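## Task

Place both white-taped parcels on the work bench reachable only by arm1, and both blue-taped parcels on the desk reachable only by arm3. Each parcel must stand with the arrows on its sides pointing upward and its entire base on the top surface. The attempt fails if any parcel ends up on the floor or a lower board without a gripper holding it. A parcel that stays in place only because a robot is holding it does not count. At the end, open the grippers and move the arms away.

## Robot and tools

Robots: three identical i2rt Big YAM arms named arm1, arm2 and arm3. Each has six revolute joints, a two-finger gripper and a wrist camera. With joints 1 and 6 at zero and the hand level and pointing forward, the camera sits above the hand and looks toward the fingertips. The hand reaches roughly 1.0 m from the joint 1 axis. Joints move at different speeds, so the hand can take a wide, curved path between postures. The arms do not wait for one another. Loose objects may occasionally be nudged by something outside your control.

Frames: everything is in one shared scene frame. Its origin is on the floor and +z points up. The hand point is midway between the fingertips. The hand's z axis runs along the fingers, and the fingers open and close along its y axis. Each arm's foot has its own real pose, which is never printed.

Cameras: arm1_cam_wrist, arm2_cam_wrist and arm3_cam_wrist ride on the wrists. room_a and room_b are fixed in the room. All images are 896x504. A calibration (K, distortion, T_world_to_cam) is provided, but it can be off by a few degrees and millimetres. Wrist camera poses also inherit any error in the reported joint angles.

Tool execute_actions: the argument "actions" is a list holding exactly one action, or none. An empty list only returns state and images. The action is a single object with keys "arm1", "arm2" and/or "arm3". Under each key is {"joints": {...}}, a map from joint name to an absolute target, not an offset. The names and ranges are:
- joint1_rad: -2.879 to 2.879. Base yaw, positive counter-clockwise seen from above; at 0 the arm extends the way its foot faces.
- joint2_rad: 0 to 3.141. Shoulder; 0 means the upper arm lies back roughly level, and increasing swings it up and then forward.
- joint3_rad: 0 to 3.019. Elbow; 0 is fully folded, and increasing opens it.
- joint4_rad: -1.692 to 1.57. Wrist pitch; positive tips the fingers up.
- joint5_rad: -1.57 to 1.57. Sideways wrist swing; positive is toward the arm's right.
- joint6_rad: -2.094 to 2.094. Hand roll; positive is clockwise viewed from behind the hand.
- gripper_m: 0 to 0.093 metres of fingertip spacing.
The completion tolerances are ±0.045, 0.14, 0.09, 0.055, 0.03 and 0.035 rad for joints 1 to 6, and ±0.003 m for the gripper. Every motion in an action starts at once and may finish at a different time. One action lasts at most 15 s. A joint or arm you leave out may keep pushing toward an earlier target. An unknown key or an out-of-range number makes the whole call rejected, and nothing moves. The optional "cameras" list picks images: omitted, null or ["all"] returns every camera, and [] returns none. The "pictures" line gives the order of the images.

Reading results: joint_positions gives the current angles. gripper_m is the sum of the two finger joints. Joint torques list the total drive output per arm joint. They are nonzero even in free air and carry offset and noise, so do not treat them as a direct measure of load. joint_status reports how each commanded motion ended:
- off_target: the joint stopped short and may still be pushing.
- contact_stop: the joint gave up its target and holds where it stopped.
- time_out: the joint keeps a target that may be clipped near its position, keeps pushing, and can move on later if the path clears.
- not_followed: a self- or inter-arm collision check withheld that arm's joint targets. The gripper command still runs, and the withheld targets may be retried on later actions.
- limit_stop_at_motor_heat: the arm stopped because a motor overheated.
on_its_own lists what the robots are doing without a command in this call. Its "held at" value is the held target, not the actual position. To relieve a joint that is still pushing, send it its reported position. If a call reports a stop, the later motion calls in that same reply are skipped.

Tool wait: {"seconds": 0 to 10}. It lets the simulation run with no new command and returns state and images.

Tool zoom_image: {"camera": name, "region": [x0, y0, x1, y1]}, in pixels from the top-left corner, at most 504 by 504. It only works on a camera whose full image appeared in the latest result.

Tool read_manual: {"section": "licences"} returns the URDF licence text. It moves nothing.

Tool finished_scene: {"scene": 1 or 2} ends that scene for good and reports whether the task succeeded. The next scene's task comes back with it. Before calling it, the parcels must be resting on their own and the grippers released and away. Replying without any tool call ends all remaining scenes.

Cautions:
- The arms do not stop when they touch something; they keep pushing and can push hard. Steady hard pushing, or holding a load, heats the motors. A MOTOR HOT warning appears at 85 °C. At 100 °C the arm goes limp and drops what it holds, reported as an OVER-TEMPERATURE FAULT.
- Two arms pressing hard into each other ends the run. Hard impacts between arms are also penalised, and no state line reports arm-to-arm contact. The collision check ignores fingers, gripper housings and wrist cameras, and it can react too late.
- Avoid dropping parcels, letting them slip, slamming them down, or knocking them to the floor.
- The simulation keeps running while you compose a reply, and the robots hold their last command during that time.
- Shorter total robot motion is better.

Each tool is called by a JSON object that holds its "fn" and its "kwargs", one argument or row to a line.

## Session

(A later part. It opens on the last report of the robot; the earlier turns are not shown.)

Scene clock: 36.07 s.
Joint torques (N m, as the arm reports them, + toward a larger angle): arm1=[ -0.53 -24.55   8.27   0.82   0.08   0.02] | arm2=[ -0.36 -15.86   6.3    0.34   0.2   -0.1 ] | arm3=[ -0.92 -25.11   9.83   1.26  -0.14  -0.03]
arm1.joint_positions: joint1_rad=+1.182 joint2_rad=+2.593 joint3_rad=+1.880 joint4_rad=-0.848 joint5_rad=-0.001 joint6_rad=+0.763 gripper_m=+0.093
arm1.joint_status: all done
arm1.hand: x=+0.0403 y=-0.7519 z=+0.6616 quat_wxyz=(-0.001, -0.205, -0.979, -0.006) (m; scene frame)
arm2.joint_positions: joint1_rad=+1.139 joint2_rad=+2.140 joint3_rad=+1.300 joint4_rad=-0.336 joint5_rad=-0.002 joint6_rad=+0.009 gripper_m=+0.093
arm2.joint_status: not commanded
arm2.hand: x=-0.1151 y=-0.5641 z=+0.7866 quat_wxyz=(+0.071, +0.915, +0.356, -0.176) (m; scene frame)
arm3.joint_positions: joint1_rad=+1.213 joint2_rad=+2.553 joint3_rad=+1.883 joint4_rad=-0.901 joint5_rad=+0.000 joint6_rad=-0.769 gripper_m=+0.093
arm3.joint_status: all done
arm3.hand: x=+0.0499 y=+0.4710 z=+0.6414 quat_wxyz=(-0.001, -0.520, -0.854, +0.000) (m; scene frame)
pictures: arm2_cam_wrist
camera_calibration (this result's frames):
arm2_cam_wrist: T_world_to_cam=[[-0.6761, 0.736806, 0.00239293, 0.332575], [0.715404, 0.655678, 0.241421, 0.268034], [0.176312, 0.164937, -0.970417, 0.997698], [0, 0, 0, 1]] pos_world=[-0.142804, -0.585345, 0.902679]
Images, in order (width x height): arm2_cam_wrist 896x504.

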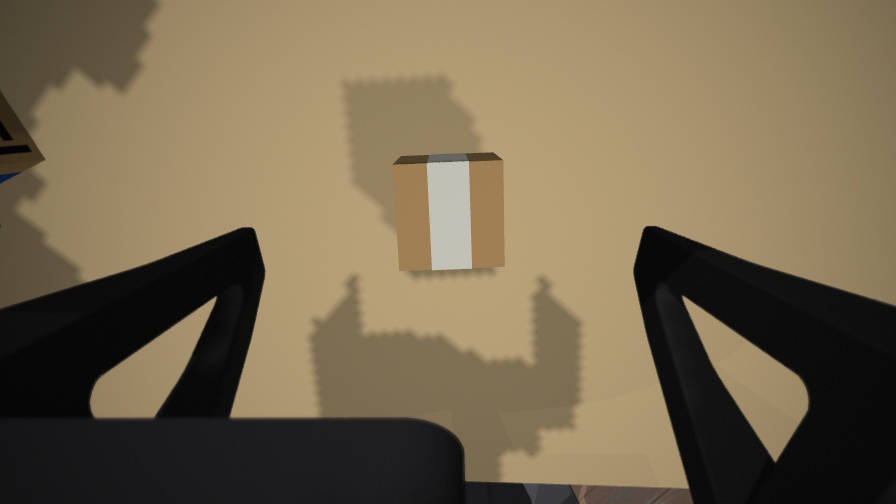

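{"fn": "execute_actions", "kwargs": {
  "actions": [
    {"arm1":{"joints":{"joint2_rad":1.9,"joint3_rad":0.6,"joint4_rad":0.8,"joint6_rad":0.0}},"arm2":{"joints":{"joint2_rad":1.63,"joint3_rad":0.768,"joint4_rad":-0.338}},"arm3":{"joints":{"joint2_rad":1.5,"joint3_rad":0.35,"joint4_rad":0.65,"joint6_rad":0.0}}}
  ],
  "cameras": ["arm1_cam_wrist","arm3_cam_wrist","room_a"]
}}

Scene clock: 40.00 s.
Joint torques (N m, as the arm reports them, + toward a larger angle): arm1=[ -0.51 -11.57   3.5    2.42  -0.01  -0.16] | arm2=[-0.34 -9.29  5.6   0.59  0.2  -0.1 ] | arm3=[-0.81 -9.9   5.49  3.17 -0.07  0.1 ]
arm1.joint_positions: joint1_rad=+1.182 joint2_rad=+1.886 joint3_rad=+0.601 joint4_rad=+0.787 joint5_rad=-0.001 joint6_rad=+0.009 gripper_m=+0.093
arm1.joint_status: all done
arm1.hand: x=-0.0943 y=-0.8026 z=+0.8728 quat_wxyz=(-0.502, +0.144, -0.848, -0.095) (m; scene frame)
arm2.joint_positions: joint1_rad=+1.139 joint2_rad=+1.624 joint3_rad=+0.767 joint4_rad=-0.336 joint5_rad=-0.002 joint6_rad=+0.009 gripper_m=+0.093
arm2.joint_status: all done
arm2.hand: x=+0.0169 y=-0.4406 z=+0.8755 quat_wxyz=(+0.069, +0.916, +0.357, -0.169) (m; scene frame)
arm3.joint_positions: joint1_rad=+1.213 joint2_rad=+1.515 joint3_rad=+0.349 joint4_rad=+0.634 joint5_rad=+0.000 joint6_rad=-0.008 gripper_m=+0.093
arm3.joint_status: all done
arm3.hand: x=+0.1194 y=+0.7033 z=+0.8769 quat_wxyz=(-0.295, -0.695, -0.520, +0.399) (m; scene frame)
pictures: arm1_cam_wrist, arm3_cam_wrist, room_a
camera_calibration (this result's frames):
arm1_cam_wrist: T_world_to_cam=[[0.334019, -0.942197, -0.0263963, -0.702652], [-0.853576, -0.290487, -0.432464, 0.0670345], [0.399798, 0.166982, -0.901265, 1.07995], [0, 0, 0, 1]] pos_world=[-0.139843, -0.822896, 0.983762]
arm3_cam_wrist: T_world_to_cam=[[-0.960978, 0.276611, 0.00277411, -0.0834291], [0.250906, 0.875812, -0.412309, -0.280342], [-0.116479, -0.395524, -0.91104, 1.21372], [0, 0, 0, 1]] pos_world=[0.131539, 0.74866, 0.99039]
Images, in order (width x height): arm1_cam_wrist 896x504, arm3_cam_wrist 896x504, room_a 896x504.

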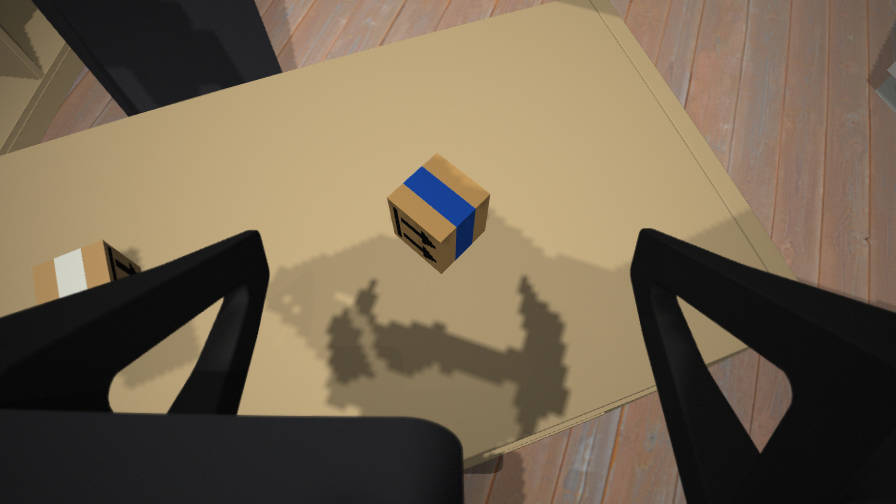

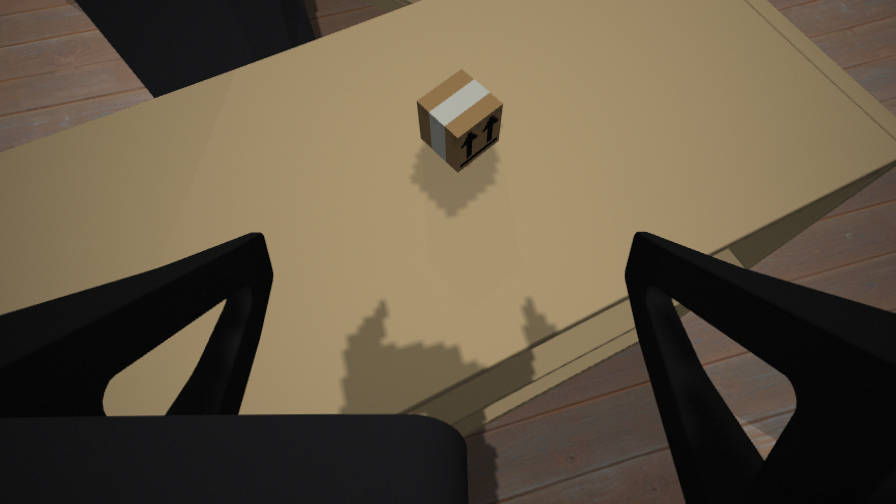

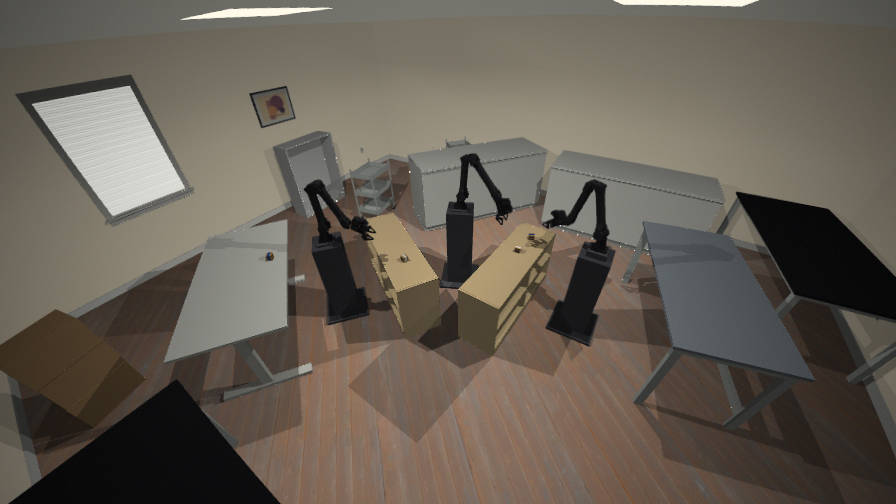

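{"fn": "execute_actions", "kwargs": {
  "actions": [
    {"arm1":{"joints":{"joint1_rad":1.565,"joint2_rad":2.485,"joint3_rad":0.8,"joint4_rad":1.283}},"arm2":{"joints":{"joint1_rad":1.5,"joint2_rad":2.232,"joint3_rad":1.405,"joint4_rad":-0.342}},"arm3":{"joints":{"joint1_rad":1.6}}}
  ],
  "cameras": ["arm1_cam_wrist","arm2_cam_wrist"]
}}

Scene clock: 41.73 s.
Joint torques (N m, as the arm reports them, + toward a larger angle): arm1=[ -0.88 -15.     0.46   2.45  -0.05  -0.13] | arm2=[ -0.17 -17.02   8.07   0.5    0.16  -0.11] | arm3=[ -0.26 -10.02   5.49   3.16  -0.08   0.09]
arm1.joint_positions: joint1_rad=+1.578 joint2_rad=+2.481 joint3_rad=+0.796 joint4_rad=+1.270 joint5_rad=+0.000 joint6_rad=+0.007 gripper_m=+0.093
arm1.joint_status: all done
arm1.hand: x=-0.1905 y=-0.6129 z=+0.7197 quat_wxyz=(-0.508, +0.300, -0.781, -0.204) (m; scene frame)
arm2.joint_positions: joint1_rad=+1.498 joint2_rad=+2.233 joint3_rad=+1.367 joint4_rad=-0.338 joint5_rad=-0.001 joint6_rad=+0.009 gripper_m=+0.093
arm2.joint_status: all done
arm2.hand: x=+0.0612 y=-0.7090 z=+0.7530 quat_wxyz=(+0.096, +0.839, +0.515, -0.149) (m; scene frame)
arm3.joint_positions: joint1_rad=+1.600 joint2_rad=+1.515 joint3_rad=+0.349 joint4_rad=+0.634 joint5_rad=+0.000 joint6_rad=-0.007 gripper_m=+0.093
arm3.joint_status: all done
arm3.hand: x=+0.2844 y=+0.6868 z=+0.8771 quat_wxyz=(-0.367, -0.582, -0.644, +0.335) (m; scene frame)
pictures: arm1_cam_wrist, arm2_cam_wrist
camera_calibration (this result's frames):
arm1_cam_wrist: T_world_to_cam=[[0.67318, -0.739072, -0.0244983, -0.308129], [-0.644792, -0.570442, -0.508762, -0.103088], [0.362037, 0.358285, -0.860558, 1.02953], [0, 0, 0, 1]] pos_world=[-0.231774, -0.655402, 0.825977]
arm2_cam_wrist: T_world_to_cam=[[-0.891868, 0.452295, -0.000340885, 0.372226], [0.435857, 0.859655, 0.266499, 0.387931], [0.120829, 0.237533, -0.963835, 1.00784], [0, 0, 0, 1]] pos_world=[0.0411167, -0.741239, 0.868139]
Images, in order (width x height): arm1_cam_wrist 896x504, arm2_cam_wrist 896x504.

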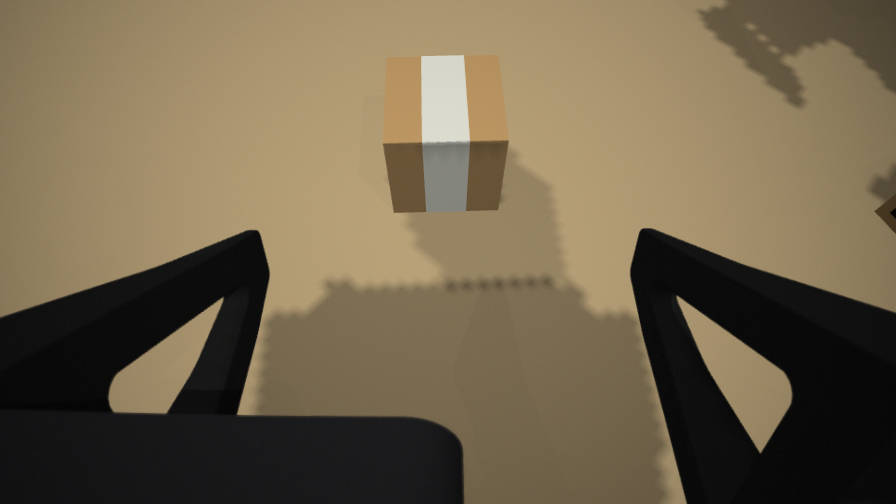

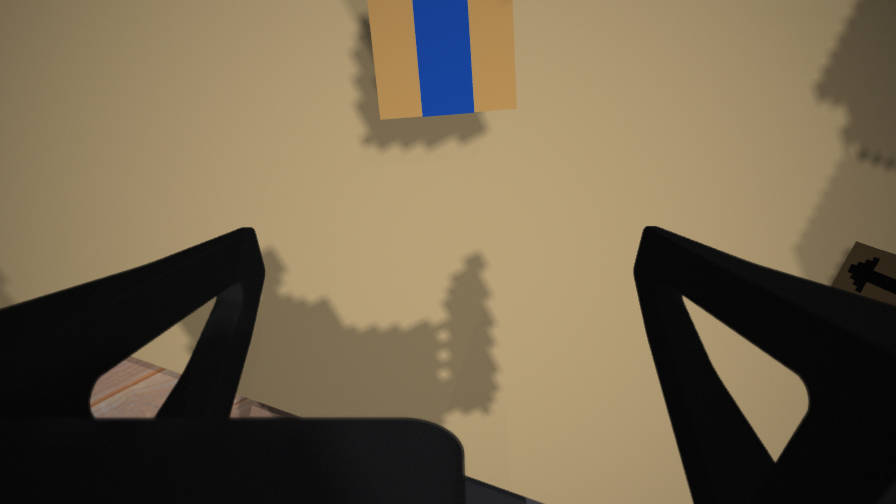

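{"fn": "execute_actions", "kwargs": {
  "actions": [
    {"arm1":{"joints":{"joint2_rad":2.57,"joint3_rad":1.215,"joint4_rad":0.93}},"arm2":{"joints":{"joint2_rad":2.548,"joint3_rad":1.693,"joint4_rad":-0.292,"joint6_rad":-0.085}}}
  ],
  "cameras": ["arm1_cam_wrist","arm2_cam_wrist"]
}}

Scene clock: 43.83 s.
Joint torques (N m, as the arm reports them, + toward a larger angle): arm1=[ -0.85 -18.58   3.51   1.71  -0.05  -0.13] | arm2=[  0.02 -20.45   7.64   0.95   0.15  -0.13] | arm3=[-0.31 -9.95  5.49  3.16 -0.08  0.09]
arm1.joint_positions: joint1_rad=+1.578 joint2_rad=+2.556 joint3_rad=+1.211 joint4_rad=+0.937 joint5_rad=+0.000 joint6_rad=+0.007 gripper_m=+0.093
arm1.joint_status: all done
arm1.hand: x=-0.0861 y=-0.5163 z=+0.7029 quat_wxyz=(-0.511, +0.299, -0.779, -0.205) (m; scene frame)
arm2.joint_positions: joint1_rad=+1.498 joint2_rad=+2.560 joint3_rad=+1.658 joint4_rad=-0.298 joint5_rad=-0.001 joint6_rad=-0.074 gripper_m=+0.093
arm2.joint_status: all done
arm2.hand: x=+0.0368 y=-0.7594 z=+0.6382 quat_wxyz=(+0.091, +0.816, +0.549, -0.154) (m; scene frame)
arm3.joint_positions: joint1_rad=+1.600 joint2_rad=+1.515 joint3_rad=+0.349 joint4_rad=+0.634 joint5_rad=+0.000 joint6_rad=-0.007 gripper_m=+0.093
arm3.joint_status: not commanded
arm3.hand: x=+0.2844 y=+0.6868 z=+0.8771 quat_wxyz=(-0.367, -0.582, -0.644, +0.335) (m; scene frame)
pictures: arm1_cam_wrist, arm2_cam_wrist
camera_calibration (this result's frames):
arm1_cam_wrist: T_world_to_cam=[[0.673278, -0.738982, -0.024551, -0.307337], [-0.641953, -0.567756, -0.515314, 0.0170736], [0.366869, 0.36271, -0.85665, 0.942654], [0, 0, 0, 1]] pos_world=[-0.127947, -0.559333, 0.808777]
arm2_cam_wrist: T_world_to_cam=[[-0.923955, 0.38141, 0.0288747, 0.301924], [0.375077, 0.888635, 0.263904, 0.498377], [0.0749966, 0.254666, -0.964117, 0.926994], [0, 0, 0, 1]] pos_world=[0.0225127, -0.794105, 0.753489]
Images, in order (width x height): arm1_cam_wrist 896x504, arm2_cam_wrist 896x504.

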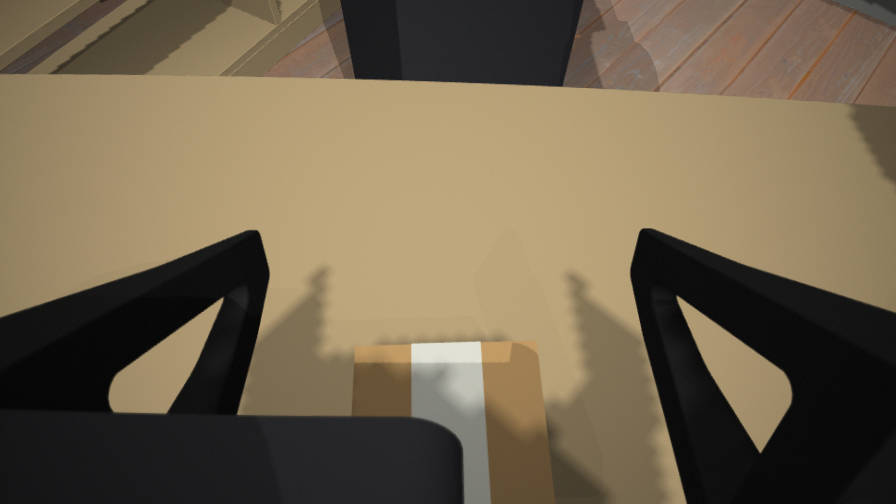

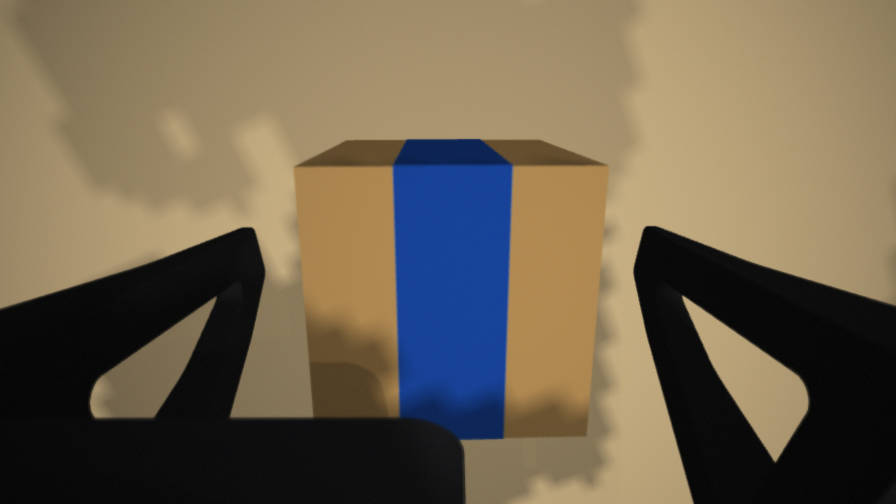

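{"fn": "execute_actions", "kwargs": {
  "actions": [
    {"arm1":{"joints":{"joint2_rad":2.678,"joint4_rad":1.025}},"arm2":{"joints":{"gripper_m":0.0}}}
  ],
  "cameras": ["arm1_cam_wrist","room_b"]
}}

Scene clock: 45.10 s.
Joint torques (N m, as the arm reports them, + toward a larger angle): arm1=[ -0.87 -18.15   2.39   2.37  -0.05  -0.13] | arm2=[ -0.05 -20.14   7.7    0.9    0.15  -0.12] | arm3=[-0.35 -9.99  5.5   3.15 -0.07  0.09]
arm1.joint_positions: joint1_rad=+1.578 joint2_rad=+2.663 joint3_rad=+1.211 joint4_rad=+1.013 joint5_rad=+0.000 joint6_rad=+0.007 gripper_m=+0.093
arm1.joint_status: all done
arm1.hand: x=-0.1076 y=-0.5357 z=+0.6502 quat_wxyz=(-0.499, +0.303, -0.787, -0.200) (m; scene frame)
arm2.joint_positions: joint1_rad=+1.498 joint2_rad=+2.560 joint3_rad=+1.658 joint4_rad=-0.298 joint5_rad=-0.001 joint6_rad=-0.074 gripper_m=+0.050
arm2.joint_status: gripper_m off_target (ended at +0.050, target +0.000)
arm2.hand: x=+0.0368 y=-0.7594 z=+0.6382 quat_wxyz=(+0.091, +0.816, +0.549, -0.154) (m; scene frame)
arm3.joint_positions: joint1_rad=+1.600 joint2_rad=+1.515 joint3_rad=+0.349 joint4_rad=+0.634 joint5_rad=+0.000 joint6_rad=-0.007 gripper_m=+0.093
arm3.joint_status: not commanded
arm3.hand: x=+0.2844 y=+0.6868 z=+0.8771 quat_wxyz=(-0.367, -0.582, -0.644, +0.335) (m; scene frame)
pictures: arm1_cam_wrist, room_b
camera_calibration (this result's frames):
arm1_cam_wrist: T_world_to_cam=[[0.67288, -0.739352, -0.0243285, -0.308844], [-0.653357, -0.578551, -0.488265, -0.059598], [0.346925, 0.344439, -0.872356, 0.910688], [0, 0, 0, 1]] pos_world=[-0.147064, -0.576501, 0.757831]
Images, in order (width x height): arm1_cam_wrist 896x504, room_b 896x504.

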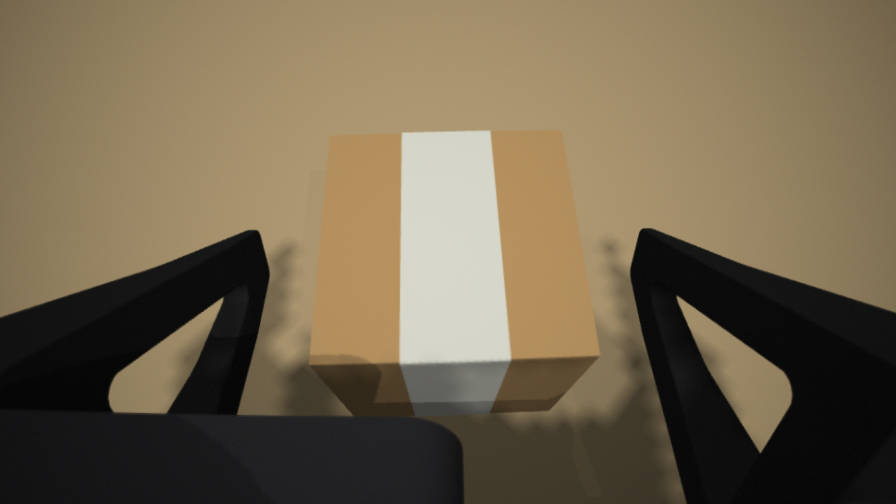

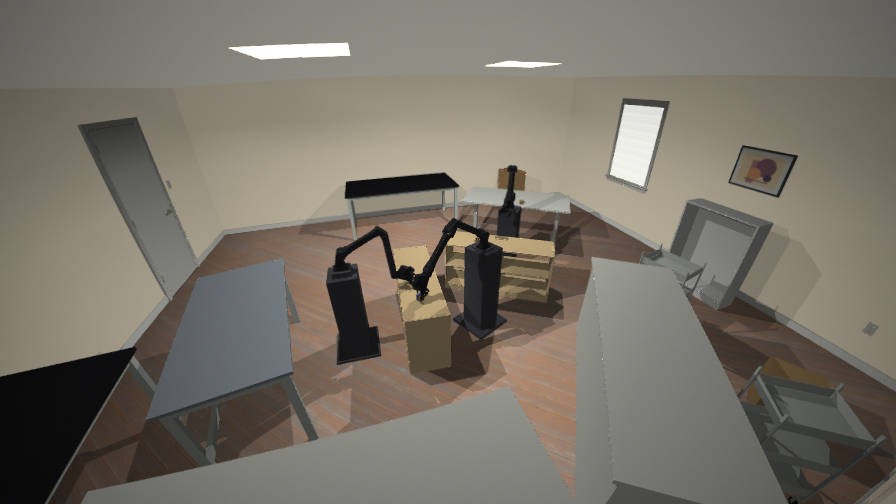

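{"fn": "execute_actions", "kwargs": {
  "actions": [
    {"arm1":{"joints":{"gripper_m":0.0}},"arm2":{"joints":{"joint2_rad":1.55,"joint3_rad":0.69,"joint4_rad":-0.338,"joint6_rad":0.0}}}
  ],
  "cameras": ["arm1_cam_wrist"]
}}

Scene clock: 46.97 s.
Joint torques (N m, as the arm reports them, + toward a larger angle): arm1=[ -0.8  -18.02   2.52   2.42  -0.05  -0.13] | arm2=[ 0.02 -8.95  5.63  0.49  0.15  0.15] | arm3=[ -0.31 -10.     5.49   3.17  -0.07   0.1 ]
arm1.joint_positions: joint1_rad=+1.578 joint2_rad=+2.663 joint3_rad=+1.211 joint4_rad=+1.013 joint5_rad=+0.000 joint6_rad=+0.007 gripper_m=+0.049
arm1.joint_status: gripper_m off_target (ended at +0.049, target +0.000)
arm1.hand: x=-0.1076 y=-0.5357 z=+0.6502 quat_wxyz=(-0.499, +0.303, -0.787, -0.200) (m; scene frame)
arm2.joint_positions: joint1_rad=+1.498 joint2_rad=+1.563 joint3_rad=+0.685 joint4_rad=-0.335 joint5_rad=-0.001 joint6_rad=-0.011 gripper_m=+0.050
arm2.joint_status: all done
arm2.hand: x=+0.1608 y=-0.5065 z=+0.8740 quat_wxyz=(+0.092, +0.834, +0.524, -0.146) (m; scene frame)
arm3.joint_positions: joint1_rad=+1.600 joint2_rad=+1.515 joint3_rad=+0.349 joint4_rad=+0.634 joint5_rad=+0.000 joint6_rad=-0.007 gripper_m=+0.093
arm3.joint_status: not commanded
arm3.hand: x=+0.2844 y=+0.6868 z=+0.8771 quat_wxyz=(-0.367, -0.582, -0.644, +0.335) (m; scene frame)
pictures: arm1_cam_wrist
camera_calibration (this result's frames):
arm1_cam_wrist: T_world_to_cam=[[0.67288, -0.739352, -0.0243285, -0.308844], [-0.653357, -0.578551, -0.488265, -0.059598], [0.346925, 0.344439, -0.872356, 0.910688], [0, 0, 0, 1]] pos_world=[-0.147064, -0.576501, 0.757831]
Images, in order (width x height): arm1_cam_wrist 896x504.

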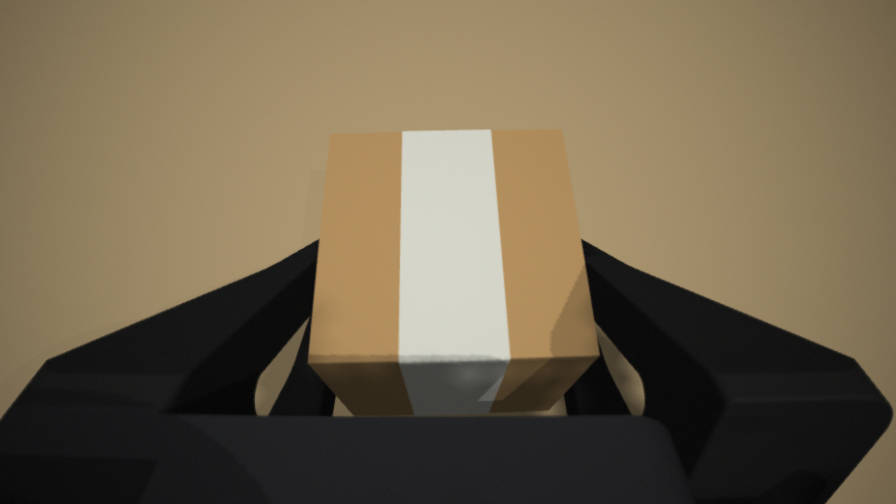

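{"fn": "execute_actions", "kwargs": {
  "actions": [
    {"arm1":{"joints":{"joint1_rad":-1.2,"joint2_rad":1.6,"joint3_rad":1.0,"joint4_rad":-0.9}},"arm2":{"joints":{"joint1_rad":-1.1,"joint2_rad":2.235,"joint3_rad":1.385,"joint4_rad":-0.346}},"arm3":{"joints":{"joint1_rad":2.2}}}
  ],
  "cameras": ["room_a","arm1_cam_wrist"]
}}

Scene clock: 51.40 s.
Joint torques (N m, as the arm reports them, + toward a larger angle): arm1=[  0.19 -13.46   6.79   0.43  -0.05  -0.12] | arm2=[ -0.59 -17.08   6.05   0.56   0.08   0.12] | arm3=[-0.22 -9.93  5.49  3.16 -0.07  0.08]
arm1.joint_positions: joint1_rad=-1.199 joint2_rad=+1.608 joint3_rad=+1.005 joint4_rad=-0.892 joint5_rad=+0.000 joint6_rad=+0.006 gripper_m=+0.049
arm1.joint_status: all done
arm1.hand: x=-0.7845 y=-1.3744 z=+0.9300 quat_wxyz=(-0.016, -0.851, -0.524, +0.031) (m; scene frame)
arm2.joint_positions: joint1_rad=-1.099 joint2_rad=+2.235 joint3_rad=+1.378 joint4_rad=-0.343 joint5_rad=+0.002 joint6_rad=-0.010 gripper_m=+0.050
arm2.joint_status: all done
arm2.hand: x=+0.2926 y=+0.5138 z=+0.7661 quat_wxyz=(-0.132, +0.727, -0.660, -0.134) (m; scene frame)
arm3.joint_positions: joint1_rad=+2.199 joint2_rad=+1.515 joint3_rad=+0.349 joint4_rad=+0.634 joint5_rad=+0.000 joint6_rad=-0.006 gripper_m=+0.093
arm3.joint_status: all done
arm3.hand: x=+0.5191 y=+0.7841 z=+0.8773 quat_wxyz=(-0.449, -0.366, -0.787, +0.213) (m; scene frame)
pictures: arm1_cam_wrist, room_a
camera_calibration (this result's frames):
arm1_cam_wrist: T_world_to_cam=[[-0.887839, 0.460136, 0.0041619, -0.0689495], [0.393231, 0.753985, 0.52619, 0.858584], [0.238981, 0.468809, -0.850357, 1.74426], [0, 0, 0, 1]] pos_world=[-0.815684, -1.43336, 1.03175]
Images, in order (width x height): arm1_cam_wrist 896x504, room_a 896x504.

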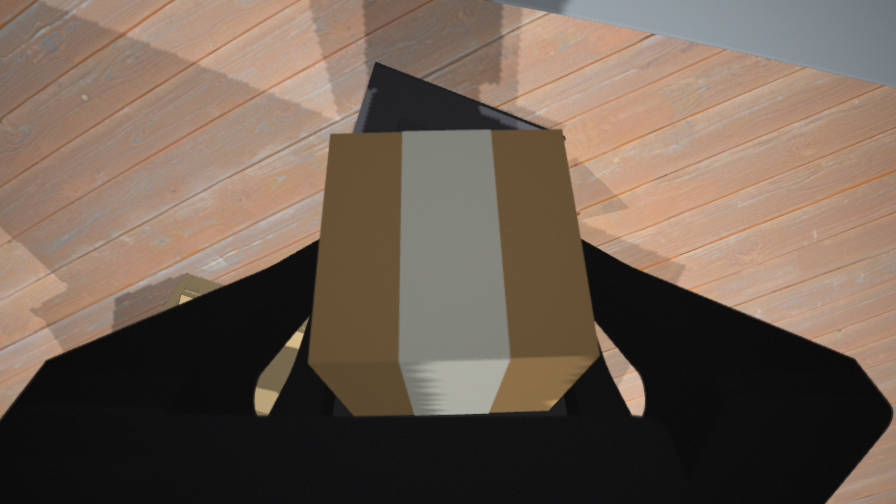

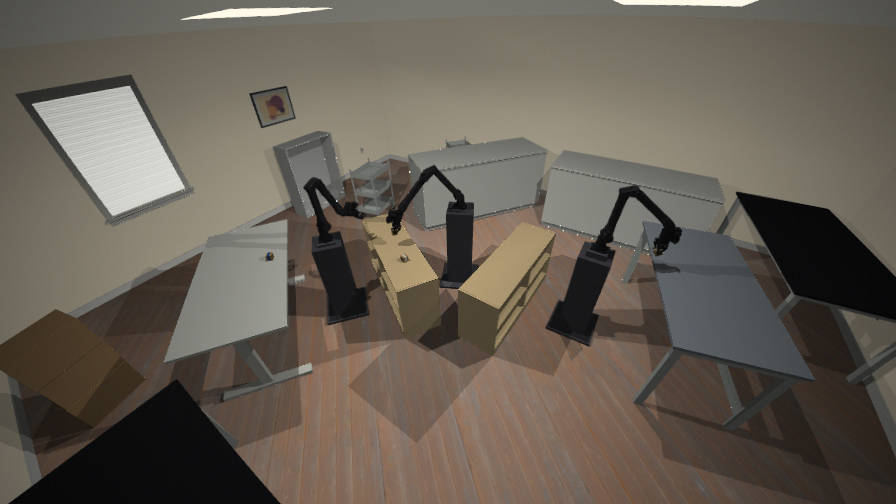

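{"fn": "execute_actions", "kwargs": {
  "actions": [
    {"arm1":{"joints":{"joint2_rad":2.275,"joint3_rad":1.865,"joint4_rad":-1.57}},"arm2":{"joints":{"joint2_rad":2.478,"joint3_rad":1.485,"joint4_rad":-0.18}}}
  ],
  "cameras": ["room_b","arm1_cam_wrist","arm2_cam_wrist"]
}}

Scene clock: 53.40 s.
Joint torques (N m, as the arm reports them, + toward a larger angle): arm1=[ -0.15 -21.1    9.29  -0.51  -0.05  -0.12] | arm2=[ -0.53 -18.49   5.51   1.18   0.07   0.12] | arm3=[-0.2  -9.94  5.5   3.17 -0.07  0.09]
arm1.joint_positions: joint1_rad=-1.199 joint2_rad=+2.260 joint3_rad=+1.837 joint4_rad=-1.560 joint5_rad=+0.000 joint6_rad=+0.006 gripper_m=+0.049
arm1.joint_status: all done
arm1.hand: x=-0.8415 y=-1.4887 z=+0.8825 quat_wxyz=(+0.112, -0.833, -0.513, -0.174) (m; scene frame)
arm2.joint_positions: joint1_rad=-1.099 joint2_rad=+2.493 joint3_rad=+1.472 joint4_rad=-0.194 joint5_rad=+0.002 joint6_rad=-0.009 gripper_m=+0.050
arm2.joint_status: all done
arm2.hand: x=+0.2935 y=+0.5165 z=+0.6465 quat_wxyz=(-0.127, +0.728, -0.661, -0.129) (m; scene frame)
arm3.joint_positions: joint1_rad=+2.199 joint2_rad=+1.515 joint3_rad=+0.349 joint4_rad=+0.634 joint5_rad=+0.000 joint6_rad=-0.006 gripper_m=+0.093
arm3.joint_status: not commanded
arm3.hand: x=+0.5191 y=+0.7841 z=+0.8773 quat_wxyz=(-0.449, -0.366, -0.787, +0.213) (m; scene frame)
pictures: arm1_cam_wrist, arm2_cam_wrist, room_b
camera_calibration (this result's frames):
arm1_cam_wrist: T_world_to_cam=[[-0.888403, 0.458893, 0.0125518, -0.0765043], [0.241467, 0.44387, 0.862944, 0.105641], [0.390428, 0.769673, -0.505143, 2.0418], [0, 0, 0, 1]] pos_world=[-0.890652, -1.5833, 0.9412]
arm2_cam_wrist: T_world_to_cam=[[0.995554, 0.09167, 0.0216722, -0.356822], [0.0829241, -0.96204, 0.260005, 0.310177], [0.0446842, -0.257052, -0.965364, 0.864758], [0, 0, 0, 1]] pos_world=[0.290873, 0.5534, 0.761891]
Images, in order (width x height): arm1_cam_wrist 896x504, arm2_cam_wrist 896x504, room_b 896x504.

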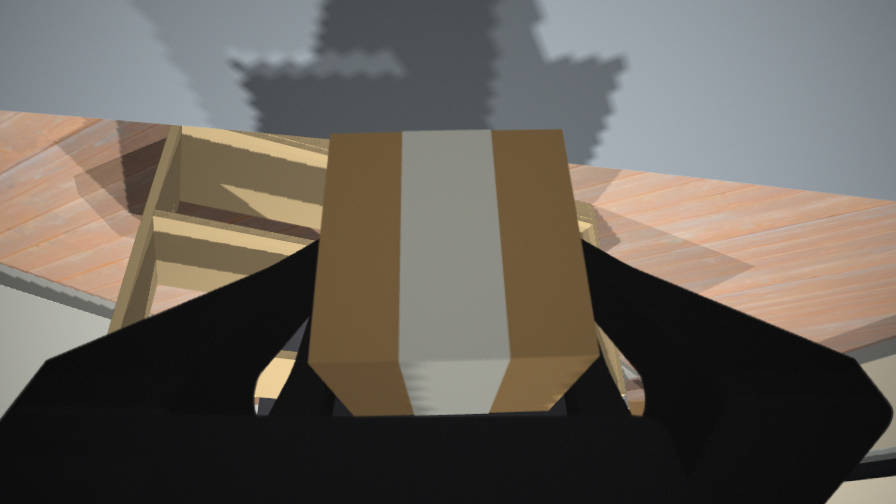

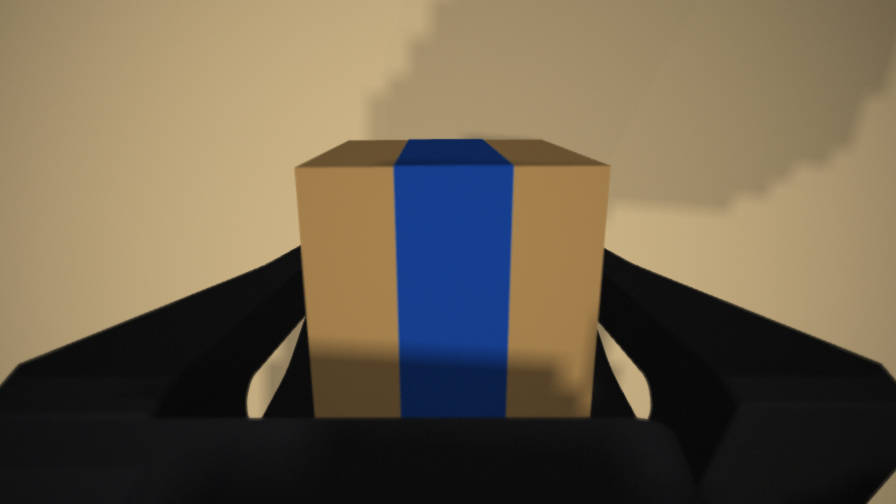

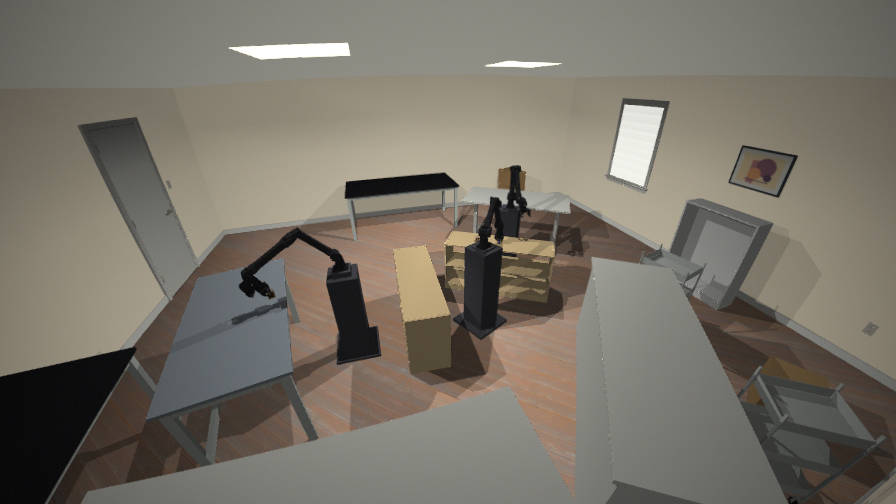

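{"fn": "execute_actions", "kwargs": {
  "actions": [
    {"arm1":{"joints":{"joint2_rad":2.4,"joint4_rad":-1.455}},"arm2":{"joints":{"joint2_rad":2.53}}}
  ],
  "cameras": ["arm1_cam_wrist"]
}}

Scene clock: 55.03 s.
Joint torques (N m, as the arm reports them, + toward a larger angle): arm1=[ -0.14 -22.03   8.24   0.03  -0.05  -0.13] | arm2=[ -0.54 -16.23   5.4    1.02   0.07   0.12] | arm3=[-0.23 -9.97  5.51  3.16 -0.08  0.09]
arm1.joint_positions: joint1_rad=-1.199 joint2_rad=+2.394 joint3_rad=+1.842 joint4_rad=-1.461 joint5_rad=+0.000 joint6_rad=+0.006 gripper_m=+0.049
arm1.joint_status: all done
arm1.hand: x=-0.8422 y=-1.4890 z=+0.8005 quat_wxyz=(+0.120, -0.831, -0.511, -0.187) (m; scene frame)
arm2.joint_positions: joint1_rad=-1.099 joint2_rad=+2.508 joint3_rad=+1.473 joint4_rad=-0.190 joint5_rad=+0.002 joint6_rad=-0.009 gripper_m=+0.050
arm2.joint_status: all done
arm2.hand: x=+0.2939 y=+0.5120 z=+0.6373 quat_wxyz=(-0.123, +0.729, -0.662, -0.125) (m; scene frame)
arm3.joint_positions: joint1_rad=+2.199 joint2_rad=+1.515 joint3_rad=+0.349 joint4_rad=+0.634 joint5_rad=+0.000 joint6_rad=-0.006 gripper_m=+0.093
arm3.joint_status: not commanded
arm3.hand: x=+0.5191 y=+0.7841 z=+0.8773 quat_wxyz=(-0.449, -0.366, -0.787, +0.213) (m; scene frame)
pictures: arm1_cam_wrist
camera_calibration (this result's frames):
arm1_cam_wrist: T_world_to_cam=[[-0.888497, 0.458698, 0.0130367, -0.0766832], [0.229881, 0.420332, 0.877767, 0.120064], [0.39715, 0.78289, -0.47891, 2.00521], [0, 0, 0, 1]] pos_world=[-0.892104, -1.58516, 0.855929]
Images, in order (width x height): arm1_cam_wrist 896x504.

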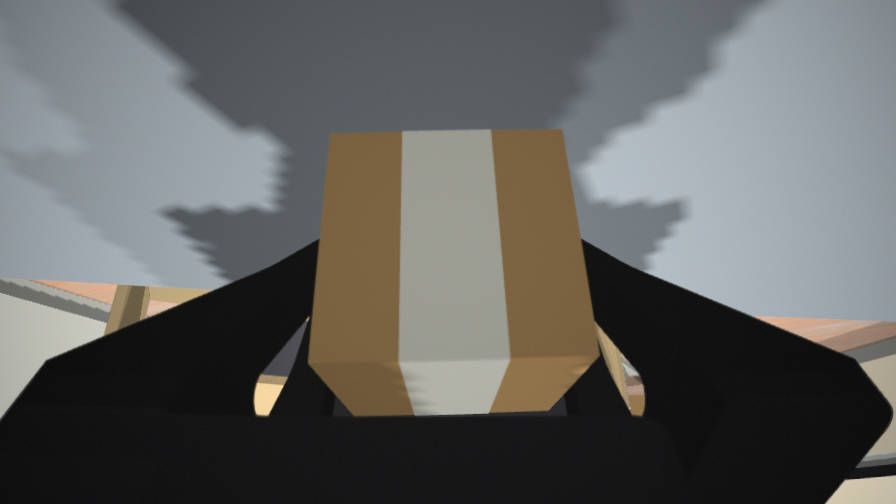

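{"fn": "execute_actions", "kwargs": {
  "actions": [
    {"arm1":{"joints":{"joint2_rad":2.455}},"arm2":{"joints":{"joint2_rad":2.508,"gripper_m":0.093}}}
  ],
  "cameras": ["arm2_cam_wrist"]
}}

Scene clock: 55.80 s.
Joint torques (N m, as the arm reports them, + toward a larger angle): arm1=[  0.03 -17.9    8.15   0.07  -0.06  -0.11] | arm2=[ -0.46 -18.33   5.3    1.01   0.07   0.11] | arm3=[-0.22 -9.94  5.5   3.16 -0.07  0.09]
arm1.joint_positions: joint1_rad=-1.199 joint2_rad=+2.400 joint3_rad=+1.843 joint4_rad=-1.461 joint5_rad=+0.001 joint6_rad=+0.006 gripper_m=+0.049
arm1.joint_status: all done
arm1.hand: x=-0.8417 y=-1.4879 z=+0.7975 quat_wxyz=(+0.121, -0.830, -0.511, -0.189) (m; scene frame)
arm2.joint_positions: joint1_rad=-1.099 joint2_rad=+2.508 joint3_rad=+1.473 joint4_rad=-0.190 joint5_rad=+0.002 joint6_rad=-0.009 gripper_m=+0.093
arm2.joint_status: all done
arm2.hand: x=+0.2939 y=+0.5120 z=+0.6373 quat_wxyz=(-0.123, +0.729, -0.662, -0.125) (m; scene frame)
arm3.joint_positions: joint1_rad=+2.199 joint2_rad=+1.515 joint3_rad=+0.349 joint4_rad=+0.634 joint5_rad=+0.000 joint6_rad=-0.006 gripper_m=+0.093
arm3.joint_status: not commanded
arm3.hand: x=+0.5191 y=+0.7841 z=+0.8773 quat_wxyz=(-0.449, -0.366, -0.787, +0.213) (m; scene frame)
pictures: arm2_cam_wrist
camera_calibration (this result's frames):
arm2_cam_wrist: T_world_to_cam=[[0.995579, 0.0914462, 0.0214707, -0.356443], [0.0822804, -0.959254, 0.2703, 0.300462], [0.0453137, -0.267338, -0.962537, 0.858022], [0, 0, 0, 1]] pos_world=[0.291265, 0.550197, 0.752316]
Images, in order (width x height): arm2_cam_wrist 896x504.

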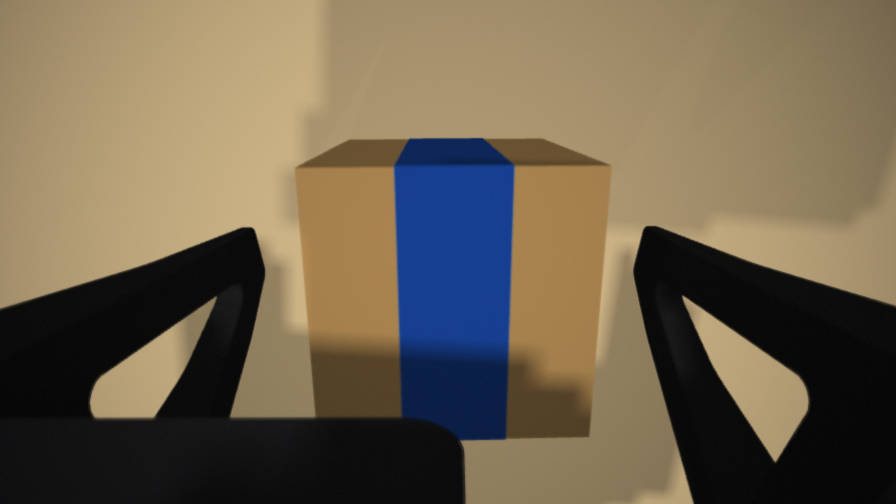

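{"fn": "execute_actions", "kwargs": {
  "actions": [
    {"arm1":{"joints":{"joint2_rad":2.4,"gripper_m":0.093}},"arm2":{"joints":{"joint2_rad":2.22,"joint3_rad":1.36,"joint4_rad":-0.345}}}
  ],
  "cameras": ["arm1_cam_wrist"]
}}

Scene clock: 57.27 s.
Joint torques (N m, as the arm reports them, + toward a larger angle): arm1=[ -0.25 -22.77   8.11   0.03  -0.05  -0.12] | arm2=[ -0.45 -16.17   6.44   0.37   0.07   0.11] | arm3=[-0.21 -9.99  5.5   3.15 -0.07  0.09]
arm1.joint_positions: joint1_rad=-1.199 joint2_rad=+2.400 joint3_rad=+1.843 joint4_rad=-1.461 joint5_rad=+0.001 joint6_rad=+0.006 gripper_m=+0.093
arm1.joint_status: all done
arm1.hand: x=-0.8418 y=-1.4880 z=+0.7977 quat_wxyz=(+0.121, -0.830, -0.511, -0.189) (m; scene frame)
arm2.joint_positions: joint1_rad=-1.099 joint2_rad=+2.208 joint3_rad=+1.348 joint4_rad=-0.337 joint5_rad=+0.002 joint6_rad=-0.009 gripper_m=+0.093
arm2.joint_status: all done
arm2.hand: x=+0.2931 y=+0.5065 z=+0.7733 quat_wxyz=(-0.133, +0.727, -0.660, -0.135) (m; scene frame)
arm3.joint_positions: joint1_rad=+2.199 joint2_rad=+1.515 joint3_rad=+0.349 joint4_rad=+0.634 joint5_rad=+0.000 joint6_rad=-0.006 gripper_m=+0.093
arm3.joint_status: not commanded
arm3.hand: x=+0.5191 y=+0.7841 z=+0.8773 quat_wxyz=(-0.449, -0.366, -0.787, +0.213) (m; scene frame)
pictures: arm1_cam_wrist
camera_calibration (this result's frames):
arm1_cam_wrist: T_world_to_cam=[[-0.888586, 0.458512, 0.013465, -0.0774397], [0.228008, 0.416023, 0.880305, 0.111963], [0.398028, 0.785297, -0.474217, 2.00351], [0, 0, 0, 1]] pos_world=[-0.891792, -1.58442, 0.852578]
Images, in order (width x height): arm1_cam_wrist 896x504.

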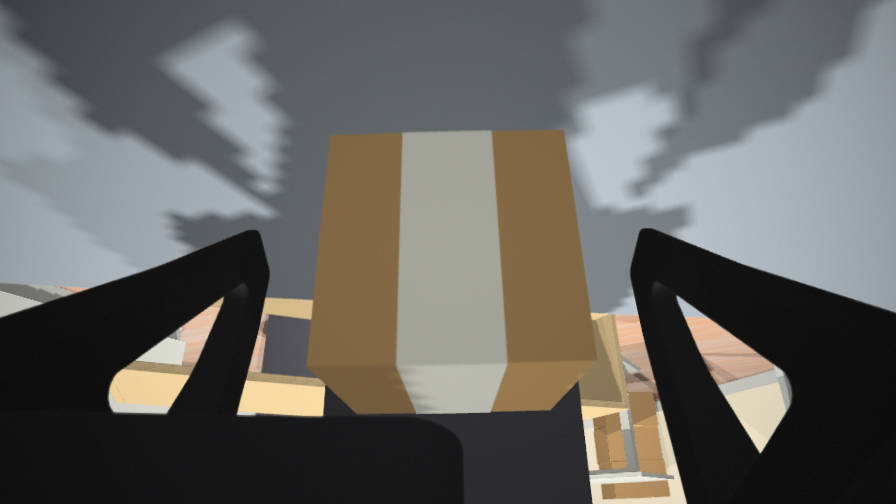

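{"fn": "execute_actions", "kwargs": {
  "actions": [
    {"arm1":{"joints":{"joint2_rad":1.75,"joint3_rad":0.736,"joint4_rad":0.63}},"arm2":{"joints":{"joint1_rad":-0.722}},"arm3":{"joints":{"joint1_rad":1.588,"joint2_rad":2.4,"joint3_rad":0.645,"joint4_rad":1.338}}}
  ],
  "cameras": ["arm1_cam_wrist","arm2_cam_wrist","arm3_cam_wrist"]
}}

Scene clock: 60.20 s.
Joint torques (N m, as the arm reports them, + toward a larger angle): arm1=[  0.07 -11.93   5.96   2.47  -0.06  -0.13] | arm2=[ -0.05 -15.92   6.41   0.36   0.16   0.11] | arm3=[  0.21 -13.5    0.53   3.24  -0.12   0.09]
arm1.joint_positions: joint1_rad=-1.199 joint2_rad=+1.734 joint3_rad=+0.735 joint4_rad=+0.617 joint5_rad=+0.001 joint6_rad=+0.006 gripper_m=+0.093
arm1.joint_status: all done
arm1.hand: x=-0.8505 y=-1.5077 z=+0.9650 quat_wxyz=(-0.293, -0.706, -0.436, +0.475) (m; scene frame)
arm2.joint_positions: joint1_rad=-0.727 joint2_rad=+2.208 joint3_rad=+1.348 joint4_rad=-0.337 joint5_rad=-0.001 joint6_rad=-0.009 gripper_m=+0.093
arm2.joint_status: all done
arm2.hand: x=+0.0644 y=+0.4431 z=+0.7708 quat_wxyz=(-0.104, +0.837, -0.514, -0.156) (m; scene frame)
arm3.joint_positions: joint1_rad=+1.581 joint2_rad=+2.383 joint3_rad=+0.642 joint4_rad=+1.322 joint5_rad=+0.001 joint6_rad=-0.006 gripper_m=+0.093
arm3.joint_status: all done
arm3.hand: x=+0.2815 y=+0.6140 z=+0.7053 quat_wxyz=(-0.398, -0.569, -0.616, +0.372) (m; scene frame)
pictures: arm1_cam_wrist, arm2_cam_wrist, arm3_cam_wrist
camera_calibration (this result's frames):
arm1_cam_wrist: T_world_to_cam=[[-0.892694, 0.450538, -0.0106433, -0.0706653], [0.386949, 0.754166, -0.53057, 1.9814], [-0.231015, -0.477755, -0.847575, 0.0226993], [0, 0, 0, 1]] pos_world=[-0.824541, -1.45162, 1.06976]
arm2_cam_wrist: T_world_to_cam=[[0.894026, 0.447503, 0.0214073, -0.275688], [0.429086, -0.869018, 0.246362, 0.173263], [0.128851, -0.211068, -0.968942, 0.953147], [0, 0, 0, 1]] pos_world=[0.0493143, 0.475119, 0.88676]
arm3_cam_wrist: T_world_to_cam=[[-0.996402, -0.0846914, 0.00316029, 0.329032], [-0.0743761, 0.855948, -0.511685, -0.139746], [0.0406303, -0.510079, -0.859167, 1.03043], [0, 0, 0, 1]] pos_world=[0.275588, 0.673084, 0.812768]
Images, in order (width x height): arm1_cam_wrist 896x504, arm2_cam_wrist 896x504, arm3_cam_wrist 896x504.

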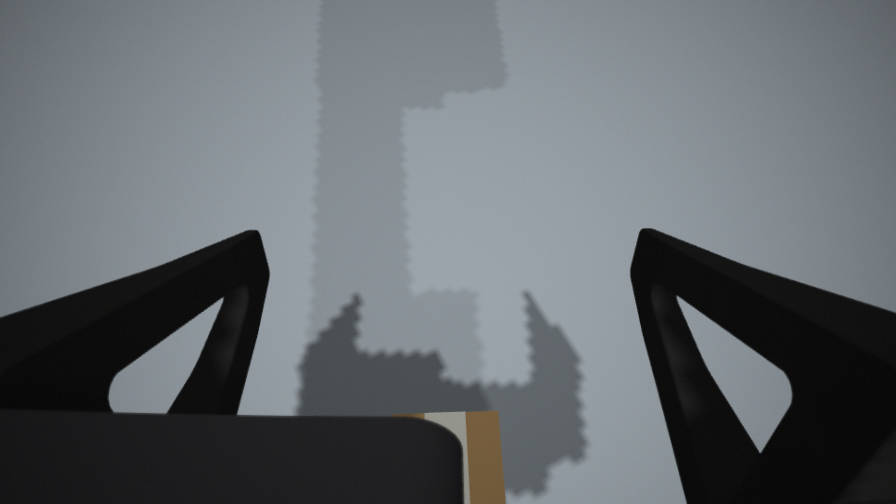

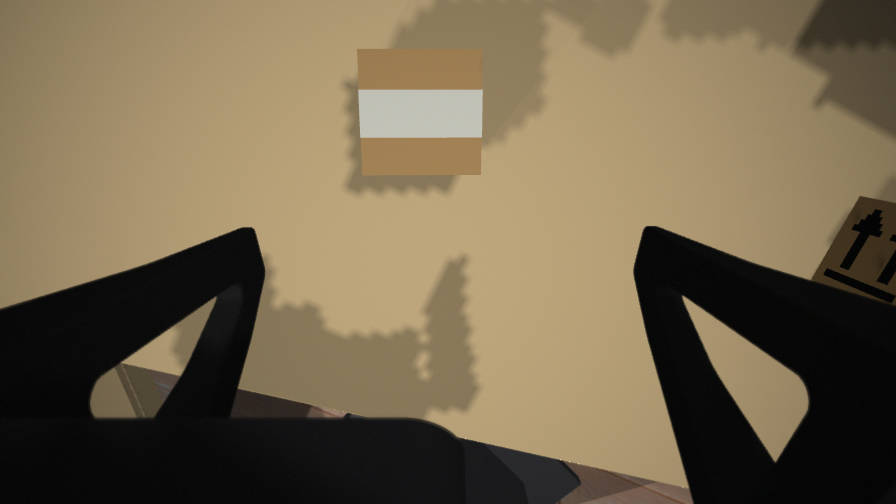

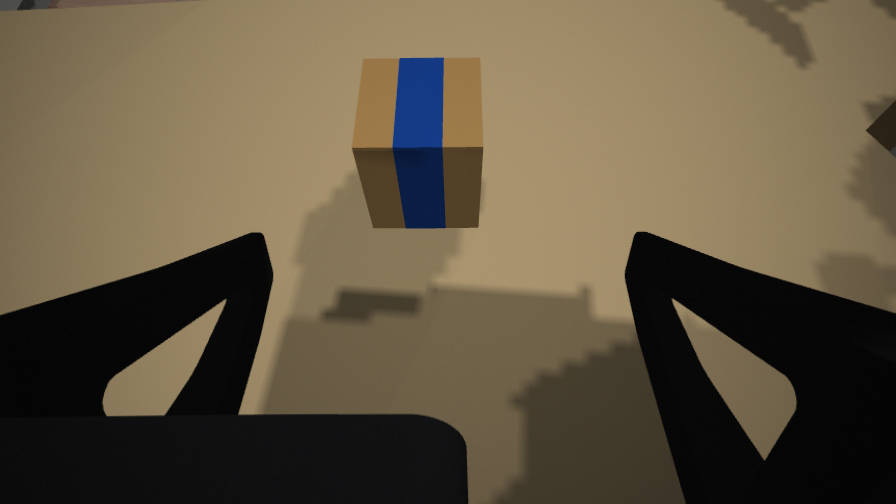

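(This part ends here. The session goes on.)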